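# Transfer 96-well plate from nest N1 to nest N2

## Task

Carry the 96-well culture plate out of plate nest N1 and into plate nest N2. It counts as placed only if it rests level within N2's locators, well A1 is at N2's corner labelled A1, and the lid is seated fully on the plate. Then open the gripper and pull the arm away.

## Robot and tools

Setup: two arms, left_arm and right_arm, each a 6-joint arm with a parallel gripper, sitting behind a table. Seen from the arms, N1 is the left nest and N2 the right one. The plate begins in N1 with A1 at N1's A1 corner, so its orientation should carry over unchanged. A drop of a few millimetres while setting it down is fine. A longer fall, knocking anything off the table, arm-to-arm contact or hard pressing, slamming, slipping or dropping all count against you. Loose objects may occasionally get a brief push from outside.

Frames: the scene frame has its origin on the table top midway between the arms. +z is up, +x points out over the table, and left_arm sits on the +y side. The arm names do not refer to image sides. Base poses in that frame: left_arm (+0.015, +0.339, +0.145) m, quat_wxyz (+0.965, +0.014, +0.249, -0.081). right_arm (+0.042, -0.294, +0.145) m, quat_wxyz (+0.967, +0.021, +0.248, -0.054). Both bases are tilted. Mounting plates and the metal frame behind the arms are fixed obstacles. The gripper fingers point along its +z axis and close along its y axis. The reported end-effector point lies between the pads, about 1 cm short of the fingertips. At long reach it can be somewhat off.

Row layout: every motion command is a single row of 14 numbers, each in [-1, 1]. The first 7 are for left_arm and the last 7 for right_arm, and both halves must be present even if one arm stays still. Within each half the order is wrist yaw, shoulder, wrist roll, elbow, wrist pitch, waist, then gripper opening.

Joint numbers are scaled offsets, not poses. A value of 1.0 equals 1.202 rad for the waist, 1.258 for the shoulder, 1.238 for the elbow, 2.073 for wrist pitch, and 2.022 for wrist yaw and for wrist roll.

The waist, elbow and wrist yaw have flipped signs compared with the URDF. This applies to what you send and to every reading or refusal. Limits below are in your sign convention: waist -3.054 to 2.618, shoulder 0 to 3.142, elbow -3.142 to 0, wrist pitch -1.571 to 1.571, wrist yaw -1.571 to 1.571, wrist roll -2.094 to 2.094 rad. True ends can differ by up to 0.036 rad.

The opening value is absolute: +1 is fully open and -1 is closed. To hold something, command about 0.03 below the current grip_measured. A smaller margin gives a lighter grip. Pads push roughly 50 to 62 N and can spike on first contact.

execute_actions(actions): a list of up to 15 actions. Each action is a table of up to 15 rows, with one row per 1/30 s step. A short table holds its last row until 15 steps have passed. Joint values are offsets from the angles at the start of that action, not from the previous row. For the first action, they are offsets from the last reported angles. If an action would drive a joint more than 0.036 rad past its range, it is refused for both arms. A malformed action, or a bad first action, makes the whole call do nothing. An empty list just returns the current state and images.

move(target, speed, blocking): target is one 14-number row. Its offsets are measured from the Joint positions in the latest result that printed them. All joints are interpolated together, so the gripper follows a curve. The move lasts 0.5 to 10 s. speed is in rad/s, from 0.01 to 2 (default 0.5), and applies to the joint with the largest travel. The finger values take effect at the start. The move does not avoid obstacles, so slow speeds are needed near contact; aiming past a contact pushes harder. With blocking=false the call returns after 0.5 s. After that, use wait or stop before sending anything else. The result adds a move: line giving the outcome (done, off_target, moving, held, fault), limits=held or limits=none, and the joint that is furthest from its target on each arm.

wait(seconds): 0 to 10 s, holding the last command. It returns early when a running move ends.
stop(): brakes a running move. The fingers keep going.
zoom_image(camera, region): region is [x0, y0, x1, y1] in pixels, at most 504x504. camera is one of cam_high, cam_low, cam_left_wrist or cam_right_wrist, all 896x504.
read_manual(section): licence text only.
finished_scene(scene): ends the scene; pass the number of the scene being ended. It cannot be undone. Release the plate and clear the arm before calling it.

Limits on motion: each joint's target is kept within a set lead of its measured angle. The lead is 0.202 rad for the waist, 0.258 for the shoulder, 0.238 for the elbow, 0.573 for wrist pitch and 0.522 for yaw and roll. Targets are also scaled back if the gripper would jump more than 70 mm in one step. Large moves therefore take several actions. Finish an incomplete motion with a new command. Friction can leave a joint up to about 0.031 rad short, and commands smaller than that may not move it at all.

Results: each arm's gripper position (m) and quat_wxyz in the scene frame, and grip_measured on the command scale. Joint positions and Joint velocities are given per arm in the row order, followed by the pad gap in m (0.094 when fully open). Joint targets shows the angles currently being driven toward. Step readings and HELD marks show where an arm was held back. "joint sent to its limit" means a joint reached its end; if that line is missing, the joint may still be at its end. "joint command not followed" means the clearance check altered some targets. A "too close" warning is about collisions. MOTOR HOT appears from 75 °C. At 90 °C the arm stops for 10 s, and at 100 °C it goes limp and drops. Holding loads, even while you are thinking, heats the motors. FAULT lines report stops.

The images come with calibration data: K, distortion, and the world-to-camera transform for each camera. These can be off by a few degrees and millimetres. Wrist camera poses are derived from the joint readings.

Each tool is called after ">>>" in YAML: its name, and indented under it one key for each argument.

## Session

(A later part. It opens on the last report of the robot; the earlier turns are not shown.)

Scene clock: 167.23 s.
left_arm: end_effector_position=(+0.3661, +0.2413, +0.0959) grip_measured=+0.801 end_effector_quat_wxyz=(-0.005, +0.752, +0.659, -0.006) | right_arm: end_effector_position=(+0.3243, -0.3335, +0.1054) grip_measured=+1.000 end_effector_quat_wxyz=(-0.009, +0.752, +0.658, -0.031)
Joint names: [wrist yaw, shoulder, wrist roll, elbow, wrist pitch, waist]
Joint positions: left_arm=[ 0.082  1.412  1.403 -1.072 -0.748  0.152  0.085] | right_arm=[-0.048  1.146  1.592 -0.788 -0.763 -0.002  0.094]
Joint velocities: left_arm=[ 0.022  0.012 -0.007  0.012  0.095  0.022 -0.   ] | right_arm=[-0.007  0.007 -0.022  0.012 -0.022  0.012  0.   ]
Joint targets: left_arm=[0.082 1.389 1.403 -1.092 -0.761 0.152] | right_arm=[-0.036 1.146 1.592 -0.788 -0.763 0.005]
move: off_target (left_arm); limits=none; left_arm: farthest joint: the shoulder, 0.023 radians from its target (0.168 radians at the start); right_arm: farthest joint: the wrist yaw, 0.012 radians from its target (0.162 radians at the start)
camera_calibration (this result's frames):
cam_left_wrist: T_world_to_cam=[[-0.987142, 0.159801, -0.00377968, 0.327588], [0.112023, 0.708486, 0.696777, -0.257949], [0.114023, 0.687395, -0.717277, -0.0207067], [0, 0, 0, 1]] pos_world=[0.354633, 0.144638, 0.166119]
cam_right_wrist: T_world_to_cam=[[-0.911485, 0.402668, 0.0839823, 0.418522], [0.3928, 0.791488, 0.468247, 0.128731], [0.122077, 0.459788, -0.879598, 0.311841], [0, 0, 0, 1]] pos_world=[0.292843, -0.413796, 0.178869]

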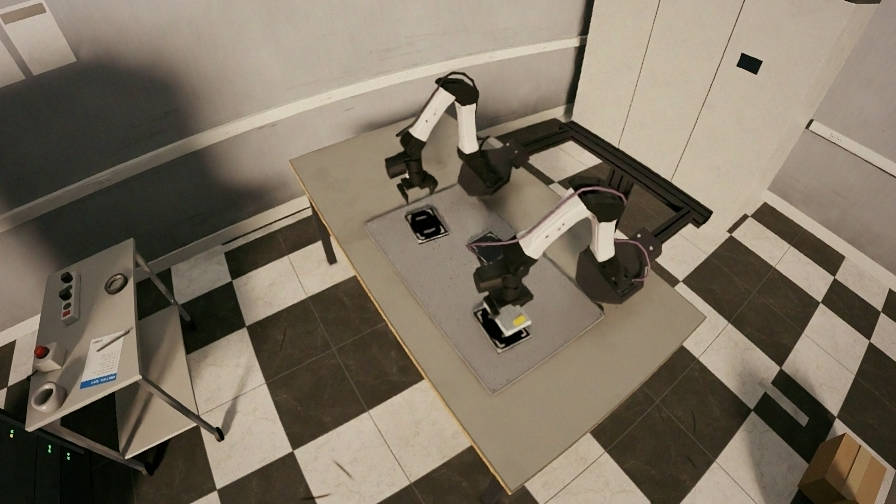

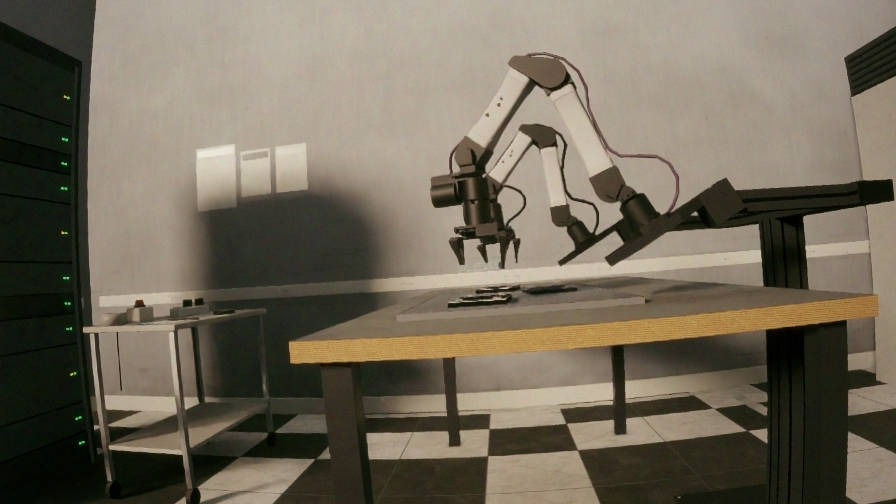

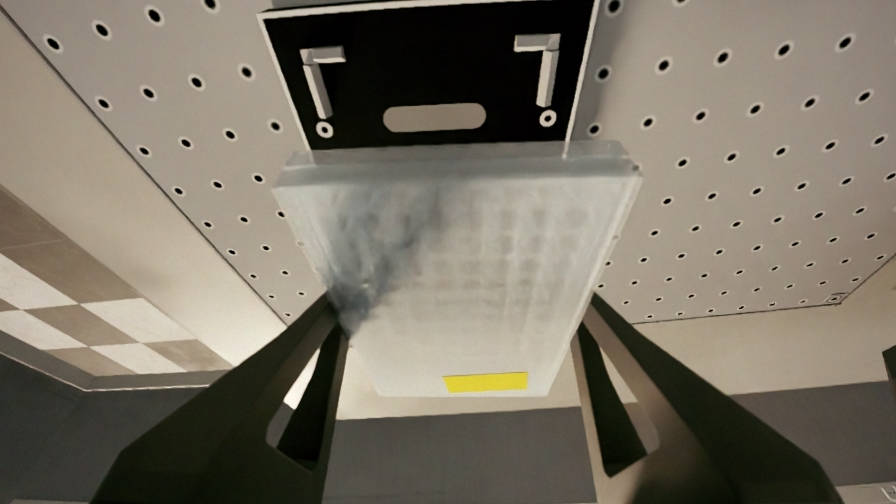

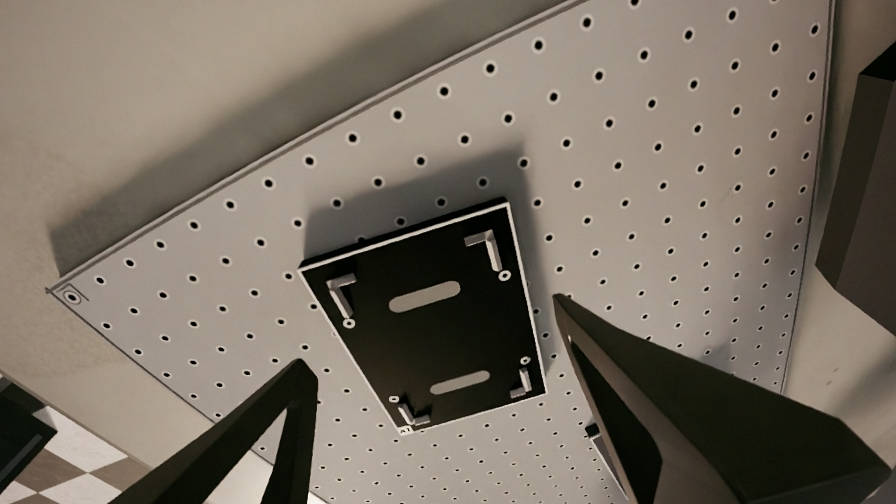

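>>> move:
  target: [0.14,0.42,-0.365,-0.44,-0.058,0.543,0.74,0,0,0,0,0,0,1]
  speed: 0.4

Scene clock: 174.67 s.
left_arm: end_effector_position=(+0.3328, -0.0003, +0.0783) grip_measured=+0.801 end_effector_quat_wxyz=(+0.008, +0.705, +0.709, -0.004) | right_arm: end_effector_position=(+0.3243, -0.3334, +0.1054) grip_measured=+1.000 end_effector_quat_wxyz=(-0.009, +0.752, +0.658, -0.030)
Joint names: [wrist yaw, shoulder, wrist roll, elbow, wrist pitch, waist]
Joint positions: left_arm=[ 0.357  1.934  0.671 -1.593 -0.855  0.8    0.085] | right_arm=[-0.048  1.146  1.592 -0.788 -0.763 -0.002  0.094]
Joint velocities: left_arm=[ 0.007 -0.002 -0.095  0.002 -0.022 -0.012  0.   ] | right_arm=[ 0.11  -0.002  0.051  0.012  0.022 -0.002  0.   ]
Joint targets: left_arm=[0.365 1.941 0.665 -1.616 -0.868 0.805] | right_arm=[-0.048 1.146 1.592 -0.788 -0.763 -0.002]
move: off_target (left_arm); limits=none; left_arm: farthest joint: the elbow, 0.024 radians from its target (0.545 radians at the start); right_arm: farthest joint: the waist, 0.000 radians from its target (0.000 radians at the start)
camera_calibration (this result's frames):
cam_left_wrist: T_world_to_cam=[[-0.9994, 0.0241424, -0.0248384, 0.338966], [0.000549361, 0.72804, 0.685535, -0.0327494], [0.0346338, 0.68511, -0.727616, 0.163812], [0, 0, 0, 1]] pos_world=[0.333107, -0.09657, 0.150063]
cam_right_wrist: T_world_to_cam=[[-0.911481, 0.402655, 0.0840955, 0.418485], [0.392796, 0.791303, 0.468563, 0.128584], [0.122124, 0.460119, -0.879418, 0.311885], [0, 0, 0, 1]] pos_world=[0.292845, -0.413758, 0.178835]

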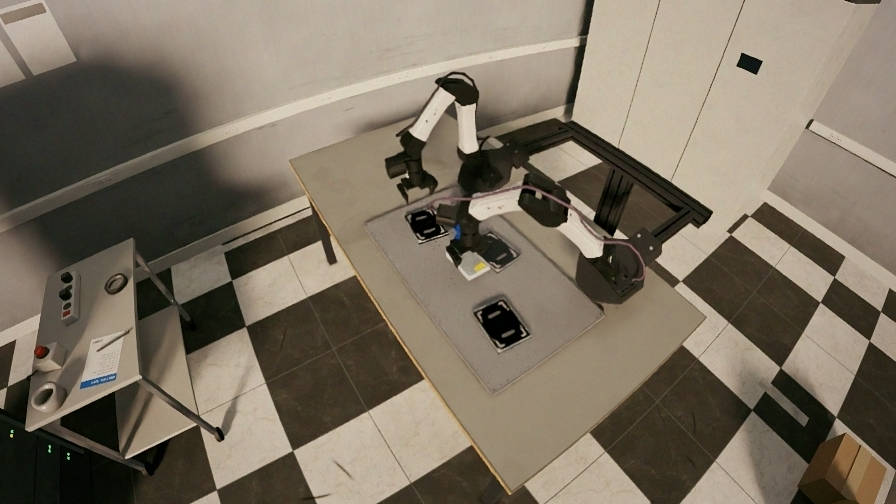

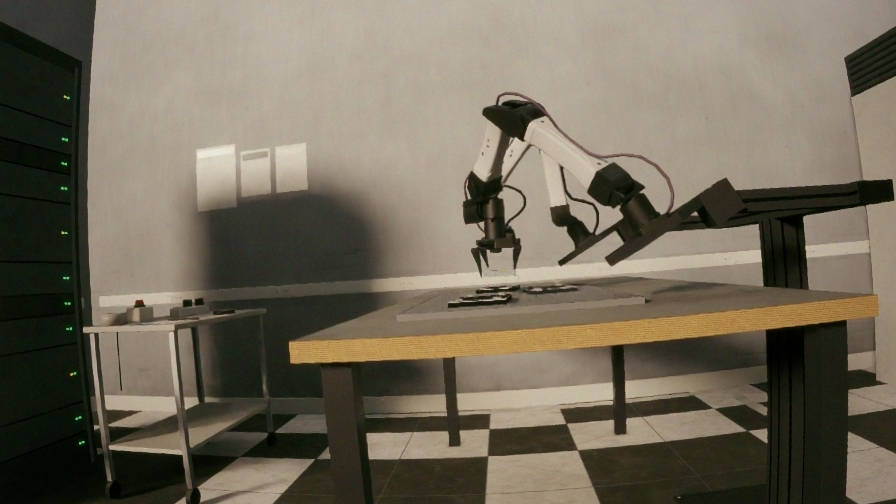

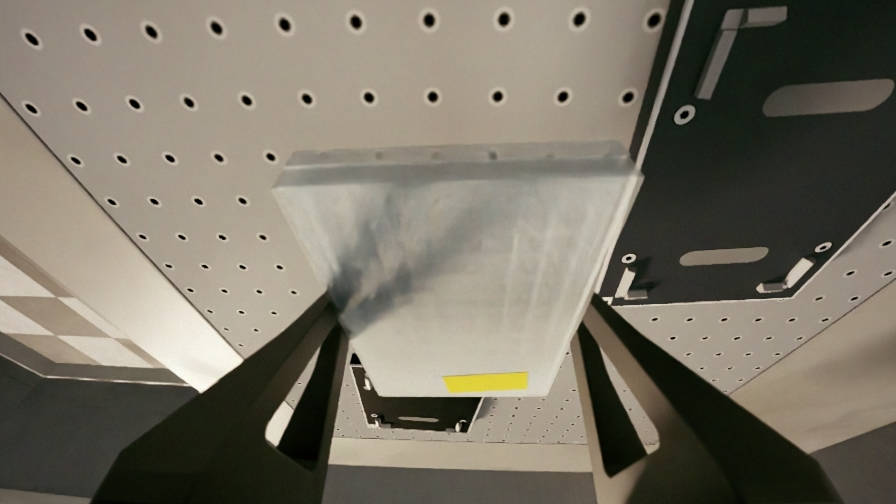

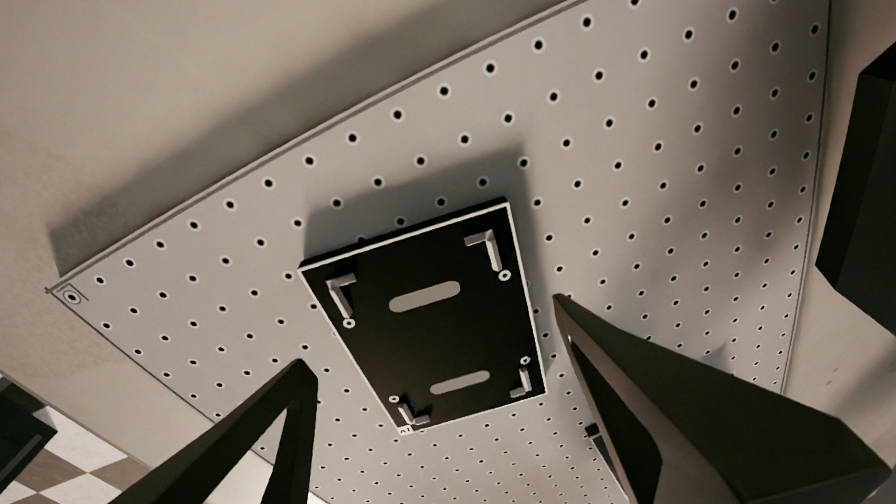

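>>> move:
  target: [-0.007,0.067,0.02,0.044,0.065,-0.036,0.74,0,0,0,0,0,0,1]
  speed: 0.12

>>> zoom_image:
  camera: "cam_low"
  region: [440, 250, 580, 320]

Scene clock: 183.70 s.
left_arm: end_effector_position=(+0.3326, +0.0009, +0.0364) grip_measured=+0.801 end_effector_quat_wxyz=(+0.005, +0.706, +0.708, -0.002) | right_arm: end_effector_position=(+0.3243, -0.3334, +0.1054) grip_measured=+1.000 end_effector_quat_wxyz=(-0.009, +0.752, +0.658, -0.030)
Joint names: [wrist yaw, shoulder, wrist roll, elbow, wrist pitch, waist]
Joint positions: left_arm=[ 0.348  2.009  0.706 -1.552 -0.734  0.764  0.085] | right_arm=[-0.048  1.146  1.592 -0.788 -0.763 -0.002  0.094]
Joint velocities: left_arm=[ 0.037  0.002 -0.022  0.002  0.022 -0.012  0.   ] | right_arm=[-0.007 -0.022  0.095  0.012 -0.007  0.007  0.   ]
Joint targets: left_arm=[0.342 2.017 0.711 -1.538 -0.720 0.757] | right_arm=[-0.048 1.146 1.592 -0.788 -0.763 -0.002]
move: done; limits=none; left_arm: farthest joint: the elbow, 0.014 radians from its target (0.054 radians at the start); right_arm: farthest joint: the waist, 0.000 radians from its target (0.000 radians at the start)
camera_calibration (this result's frames):
cam_left_wrist: T_world_to_cam=[[-0.999373, 0.0262201, -0.0237789, 0.337621], [0.00247791, 0.721957, 0.691933, -0.00577138], [0.0353099, 0.691441, -0.72157, 0.131985], [0, 0, 0, 1]] pos_world=[0.332763, -0.0959454, 0.107258]
cam_right_wrist: T_world_to_cam=[[-0.911481, 0.402655, 0.0840955, 0.418485], [0.392796, 0.791303, 0.468563, 0.128584], [0.122124, 0.460119, -0.879418, 0.311885], [0, 0, 0, 1]] pos_world=[0.292845, -0.413758, 0.178835]

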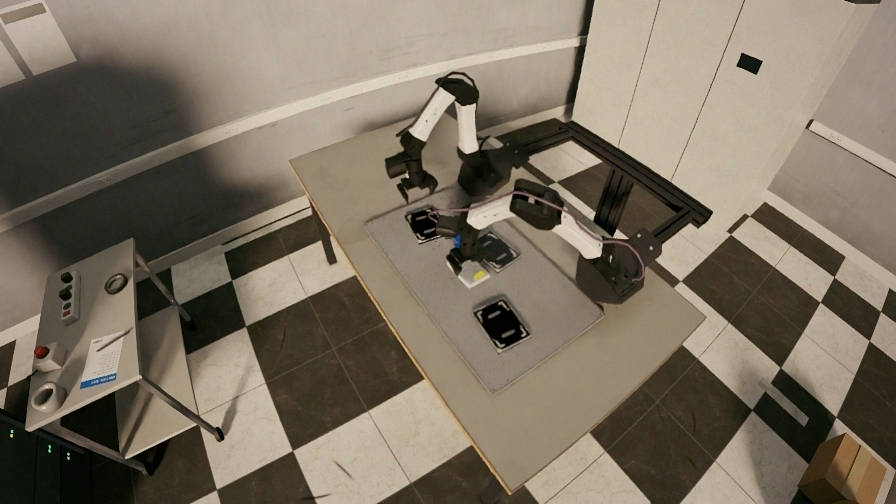

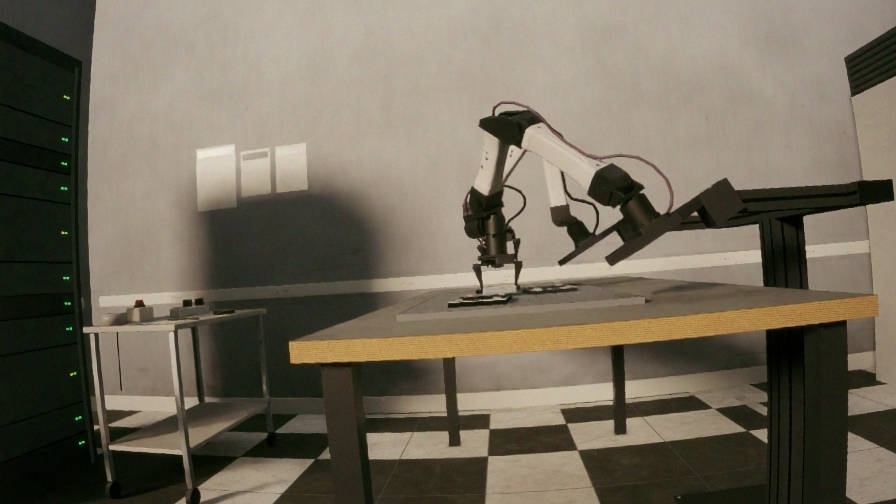

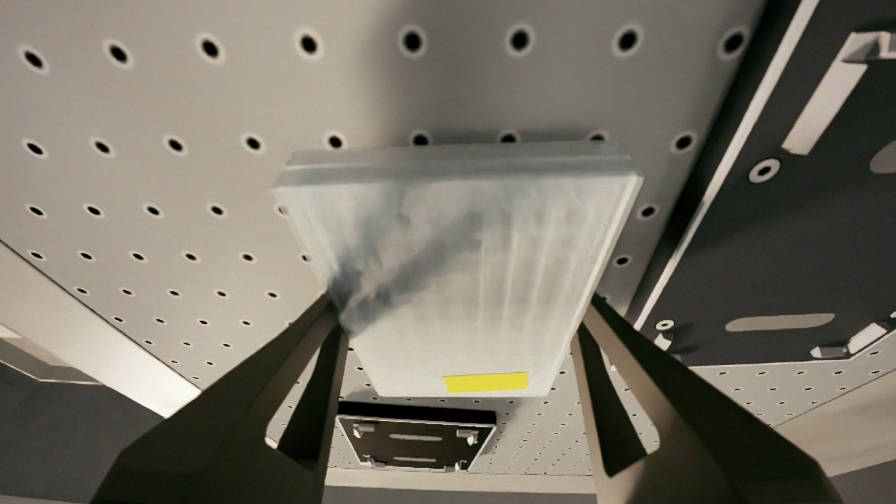

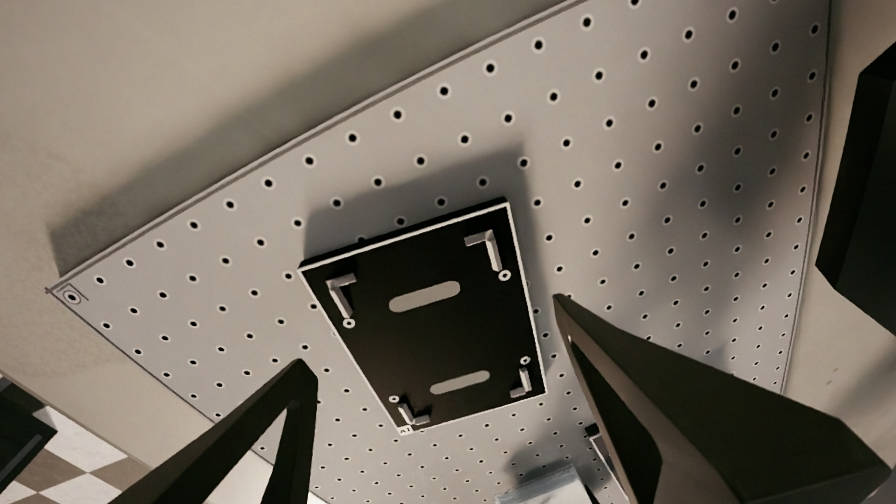

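Region (440, 250, 580, 320) of cam_low's 896x504 image, scaled by 3.600, with more detail than that image has.

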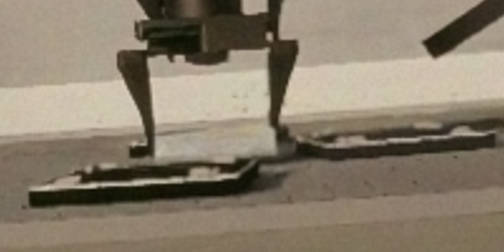

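>>> move:
  target: [0,0.024,0.007,0.0235,0.024,-0.015,0.74,0,0,0,0,0,0,1]
  speed: 0.04

>>> zoom_image:
  camera: "cam_low"
  region: [440, 250, 580, 320]

Scene clock: 188.03 s.
left_arm: end_effector_position=(+0.3330, +0.0017, +0.0276) grip_measured=+0.801 end_effector_quat_wxyz=(+0.006, +0.706, +0.709, -0.000) | right_arm: end_effector_position=(+0.3243, -0.3334, +0.1054) grip_measured=+1.000 end_effector_quat_wxyz=(-0.009, +0.752, +0.658, -0.030)
Joint names: [wrist yaw, shoulder, wrist roll, elbow, wrist pitch, waist]
Joint positions: left_arm=[ 0.348  2.025  0.714 -1.543 -0.705  0.756  0.085] | right_arm=[-0.048  1.146  1.592 -0.788 -0.763 -0.002  0.094]
Joint velocities: left_arm=[-0.066 -0.002 -0.051  0.002  0.022  0.002 -0.001] | right_arm=[-0.007  0.002 -0.022  0.002 -0.022 -0.012  0.   ]
Joint targets: left_arm=[0.348 2.040 0.720 -1.523 -0.684 0.746] | right_arm=[-0.048 1.146 1.592 -0.788 -0.763 -0.002]
move: off_target (left_arm); limits=none; left_arm: farthest joint: the wrist pitch, 0.021 radians from its target (0.049 radians at the start); right_arm: farthest joint: the waist, 0.000 radians from its target (0.000 radians at the start)
camera_calibration (this result's frames):
cam_left_wrist: T_world_to_cam=[[-0.99933, 0.0256036, -0.0261457, 0.337869], [0.000363045, 0.721377, 0.692543, 0.000406507], [0.0365925, 0.69207, -0.720903, 0.124636], [0, 0, 0, 1]] pos_world=[0.333082, -0.0952006, 0.0984026]
cam_right_wrist: T_world_to_cam=[[-0.911481, 0.402655, 0.0840955, 0.418485], [0.392796, 0.791303, 0.468563, 0.128584], [0.122124, 0.460119, -0.879418, 0.311885], [0, 0, 0, 1]] pos_world=[0.292845, -0.413758, 0.178835]

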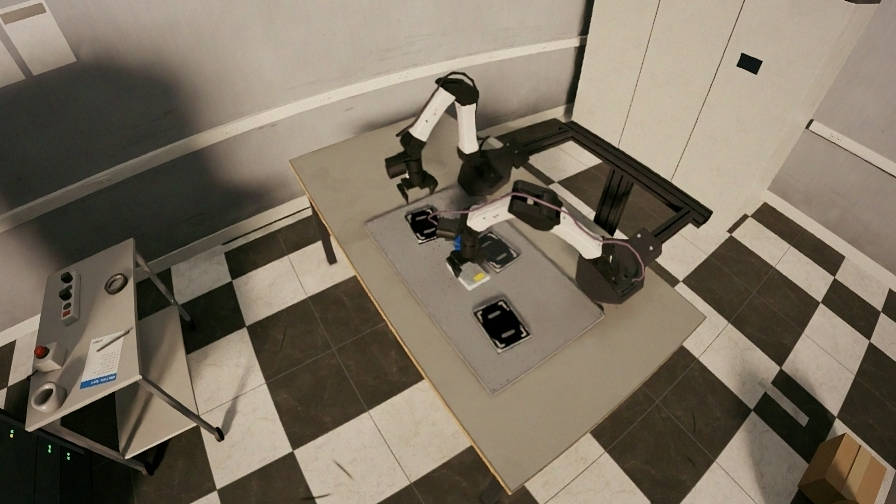

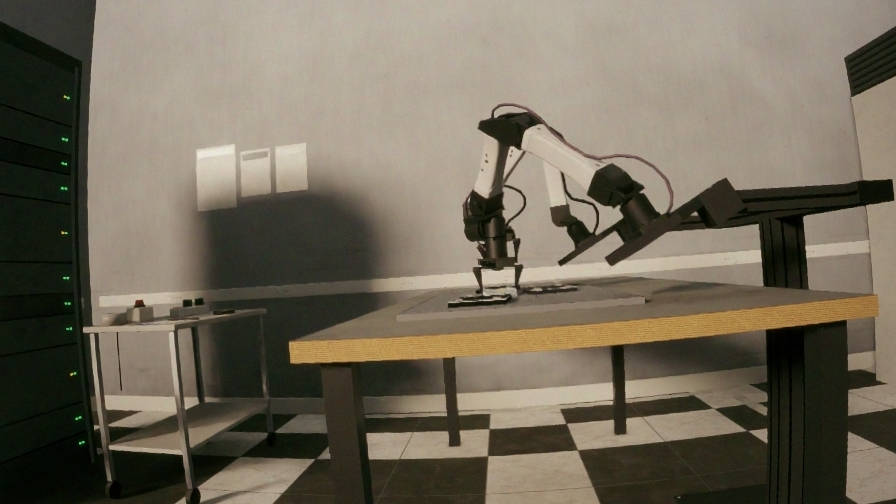

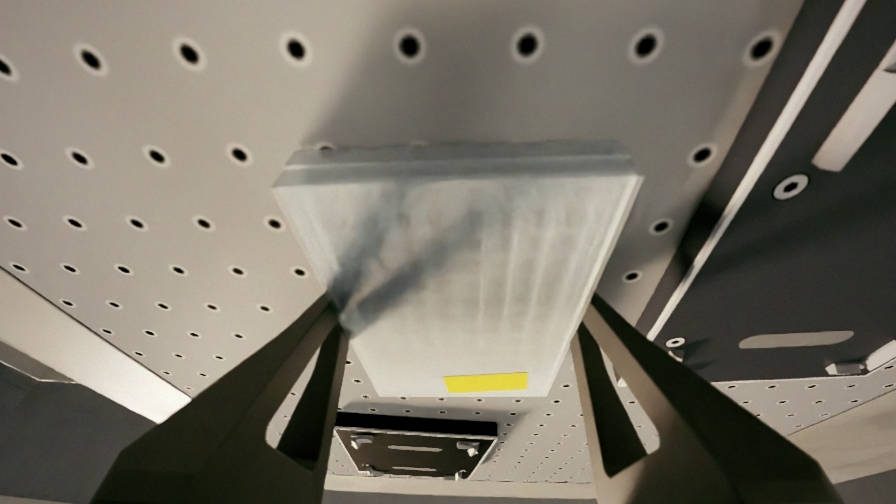

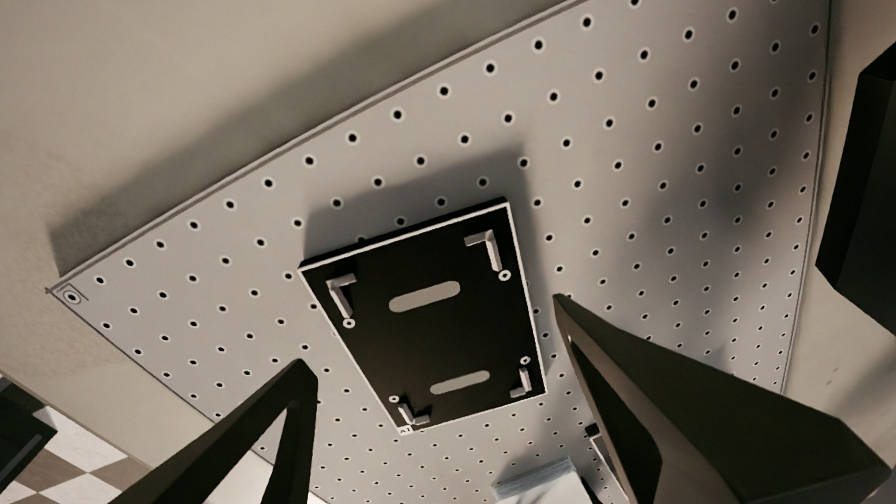

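Region (440, 250, 580, 320) of cam_low's 896x504 image, scaled by 3.600, with more detail than that image has.

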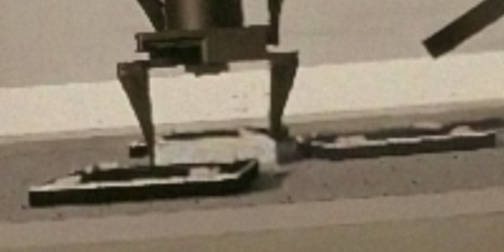

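>>> execute_actions:
  actions:
    - [[0,0,0,0,0,0,0.85,0,0,0,0,0,0,1]]
    - [[0,0,0,0,0,0,1,0,0,0,0,0,0,1]]

>>> move:
  target: [0,-0.08,-0.02,-0.045,-0.075,0.04,1,0,0,0,0,0,0,1]
  speed: 0.2

Scene clock: 193.17 s.
left_arm: end_effector_position=(+0.3330, +0.0018, +0.0276) grip_measured=+1.000 end_effector_quat_wxyz=(+0.005, +0.706, +0.709, -0.000) | right_arm: end_effector_position=(+0.3243, -0.3334, +0.1054) grip_measured=+1.000 end_effector_quat_wxyz=(-0.009, +0.752, +0.658, -0.030)
Joint names: [wrist yaw, shoulder, wrist roll, elbow, wrist pitch, waist]
Joint positions: left_arm=[ 0.348  2.025  0.714 -1.543 -0.705  0.756  0.094] | right_arm=[-0.048  1.146  1.592 -0.788 -0.763 -0.002  0.094]
Joint velocities: left_arm=[-0.037 -0.007 -0.007  0.007 -0.051  0.012  0.   ] | right_arm=[ 0.051  0.002  0.022 -0.012  0.007 -0.022  0.   ]
Joint targets: left_arm=[0.348 2.025 0.714 -1.543 -0.705 0.756] | right_arm=[-0.048 1.146 1.592 -0.788 -0.763 -0.002]
Step readings (joint positions; steps 1 to 15: 1st action; 16 to 30: 2nd action):
0: left_arm=[0.348 2.025 0.714 -1.543 -0.705 0.756] | right_arm=[-0.048 1.146 1.592 -0.788 -0.763 -0.002]
1: left_arm=[0.348 2.025 0.714 -1.543 -0.705 0.756] | right_arm=[-0.048 1.146 1.592 -0.788 -0.763 -0.002]
2: left_arm=[0.348 2.025 0.714 -1.543 -0.705 0.756] | right_arm=[-0.048 1.146 1.592 -0.788 -0.763 -0.002]
4: left_arm=[0.348 2.025 0.714 -1.543 -0.705 0.756] | right_arm=[-0.048 1.146 1.592 -0.788 -0.763 -0.002]
8: left_arm=[0.348 2.025 0.714 -1.543 -0.705 0.756] | right_arm=[-0.048 1.146 1.592 -0.788 -0.763 -0.002]
15: left_arm=[0.348 2.025 0.714 -1.543 -0.705 0.756] | right_arm=[-0.048 1.146 1.592 -0.788 -0.763 -0.002]
16: left_arm=[0.348 2.025 0.714 -1.543 -0.705 0.756] | right_arm=[-0.048 1.146 1.592 -0.788 -0.763 -0.002]
17: left_arm=[0.348 2.025 0.714 -1.543 -0.705 0.756] | right_arm=[-0.048 1.146 1.592 -0.788 -0.763 -0.002]
19: left_arm=[0.348 2.025 0.714 -1.543 -0.705 0.756] | right_arm=[-0.048 1.146 1.592 -0.788 -0.763 -0.002]
23: left_arm=[0.348 2.025 0.714 -1.543 -0.705 0.756] | right_arm=[-0.048 1.146 1.592 -0.788 -0.763 -0.002]
30: Joint positions above
camera_calibration (this result's frames):
cam_left_wrist: T_world_to_cam=[[-0.999333, 0.0257406, -0.025904, 0.337802], [0.000619488, 0.721189, 0.692738, 0.000267939], [0.0365132, 0.69226, -0.720724, 0.124612], [0, 0, 0, 1]] pos_world=[0.333027, -0.0951521, 0.0983753]
cam_right_wrist: T_world_to_cam=[[-0.911481, 0.402655, 0.0840955, 0.418485], [0.392796, 0.791303, 0.468563, 0.128584], [0.122124, 0.460119, -0.879418, 0.311885], [0, 0, 0, 1]] pos_world=[0.292845, -0.413758, 0.178835]

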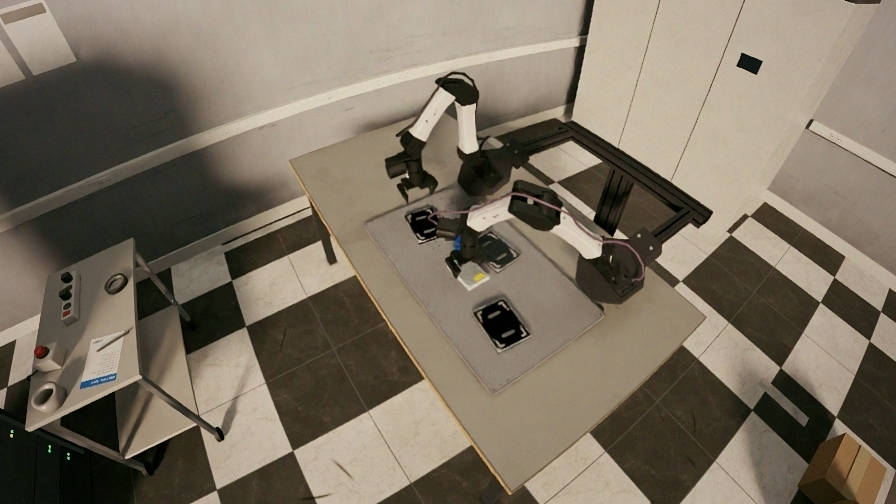

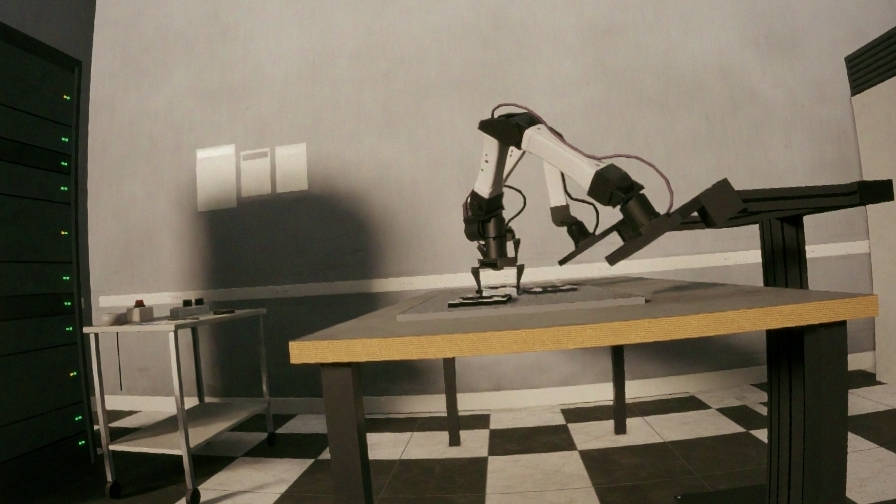

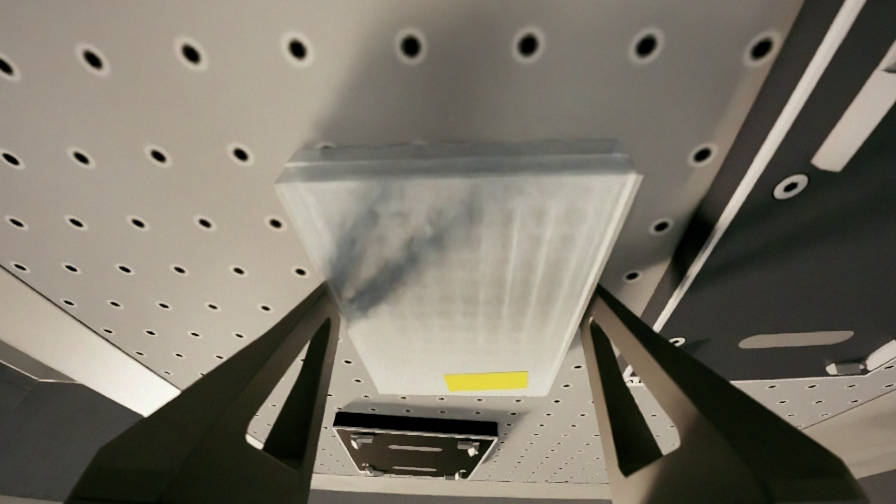

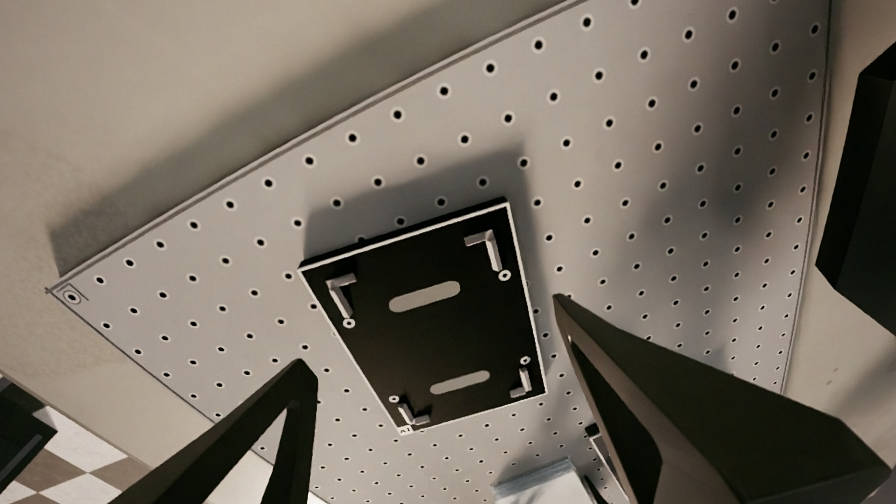

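Scene clock: 194.57 s.
left_arm: end_effector_position=(+0.3287, +0.0028, +0.0702) grip_measured=+1.000 end_effector_quat_wxyz=(-0.001, +0.708, +0.706, -0.007) | right_arm: end_effector_position=(+0.3243, -0.3334, +0.1054) grip_measured=+1.000 end_effector_quat_wxyz=(-0.009, +0.752, +0.658, -0.030)
Joint names: [wrist yaw, shoulder, wrist roll, elbow, wrist pitch, waist]
Joint positions: left_arm=[ 0.347  1.945  0.679 -1.58  -0.847  0.793  0.094] | right_arm=[-0.048  1.146  1.592 -0.788 -0.763 -0.002  0.094]
Joint velocities: left_arm=[-0.037  0.017 -0.007 -0.002 -0.007  0.007  0.   ] | right_arm=[ 0.095  0.012 -0.022  0.017 -0.081  0.002  0.   ]
Joint targets: left_arm=[0.347 1.924 0.674 -1.598 -0.861 0.803] | right_arm=[-0.048 1.146 1.592 -0.788 -0.763 -0.002]
move: off_target (left_arm); limits=none; left_arm: farthest joint: the shoulder, 0.021 radians from its target (0.100 radians at the start); right_arm: farthest joint: the waist, 0.000 radians from its target (0.000 radians at the start)
camera_calibration (this result's frames):
cam_left_wrist: T_world_to_cam=[[-0.999442, 0.0325104, -0.0077121, 0.333387], [0.0181103, 0.721058, 0.692637, -0.0357238], [0.0280788, 0.692111, -0.721245, 0.157575], [0, 0, 0, 1]] pos_world=[0.329424, -0.0941393, 0.140965]
cam_right_wrist: T_world_to_cam=[[-0.911481, 0.402655, 0.0840955, 0.418485], [0.392796, 0.791303, 0.468563, 0.128584], [0.122124, 0.460119, -0.879418, 0.311885], [0, 0, 0, 1]] pos_world=[0.292845, -0.413758, 0.178835]

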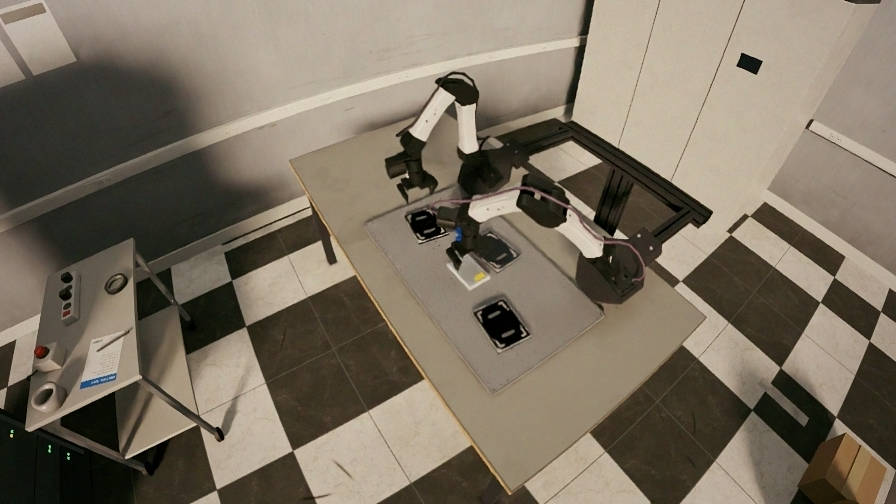

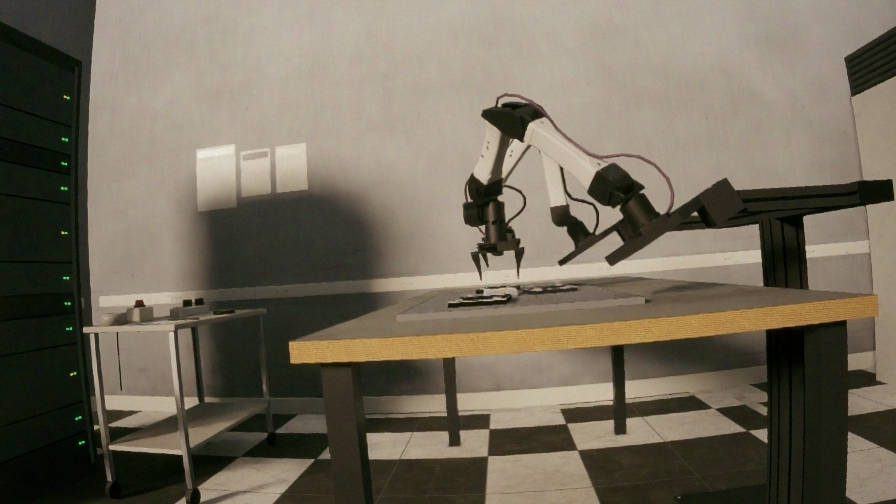

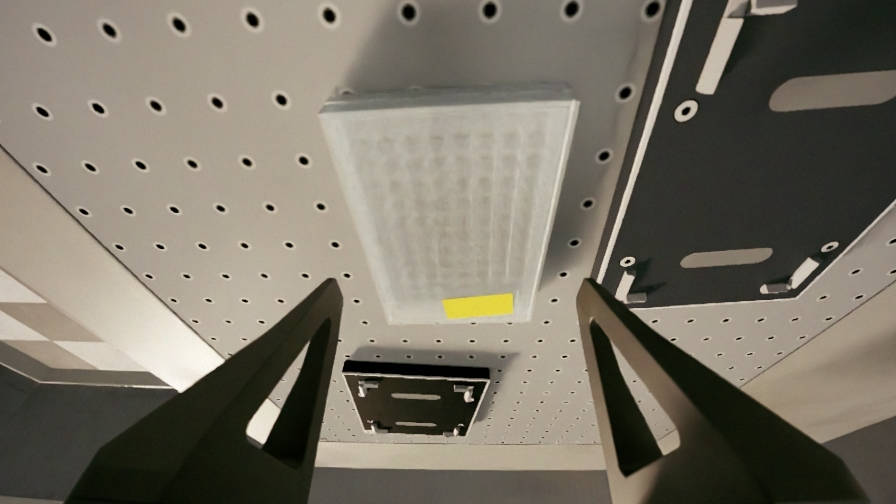

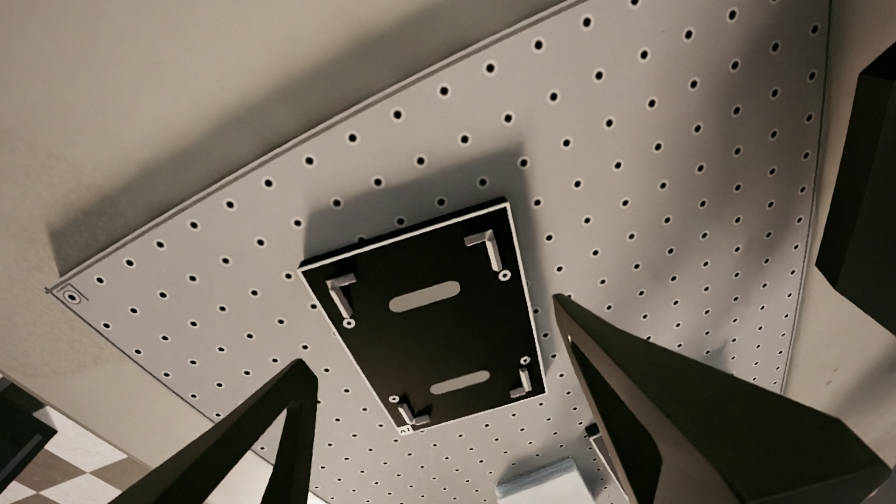

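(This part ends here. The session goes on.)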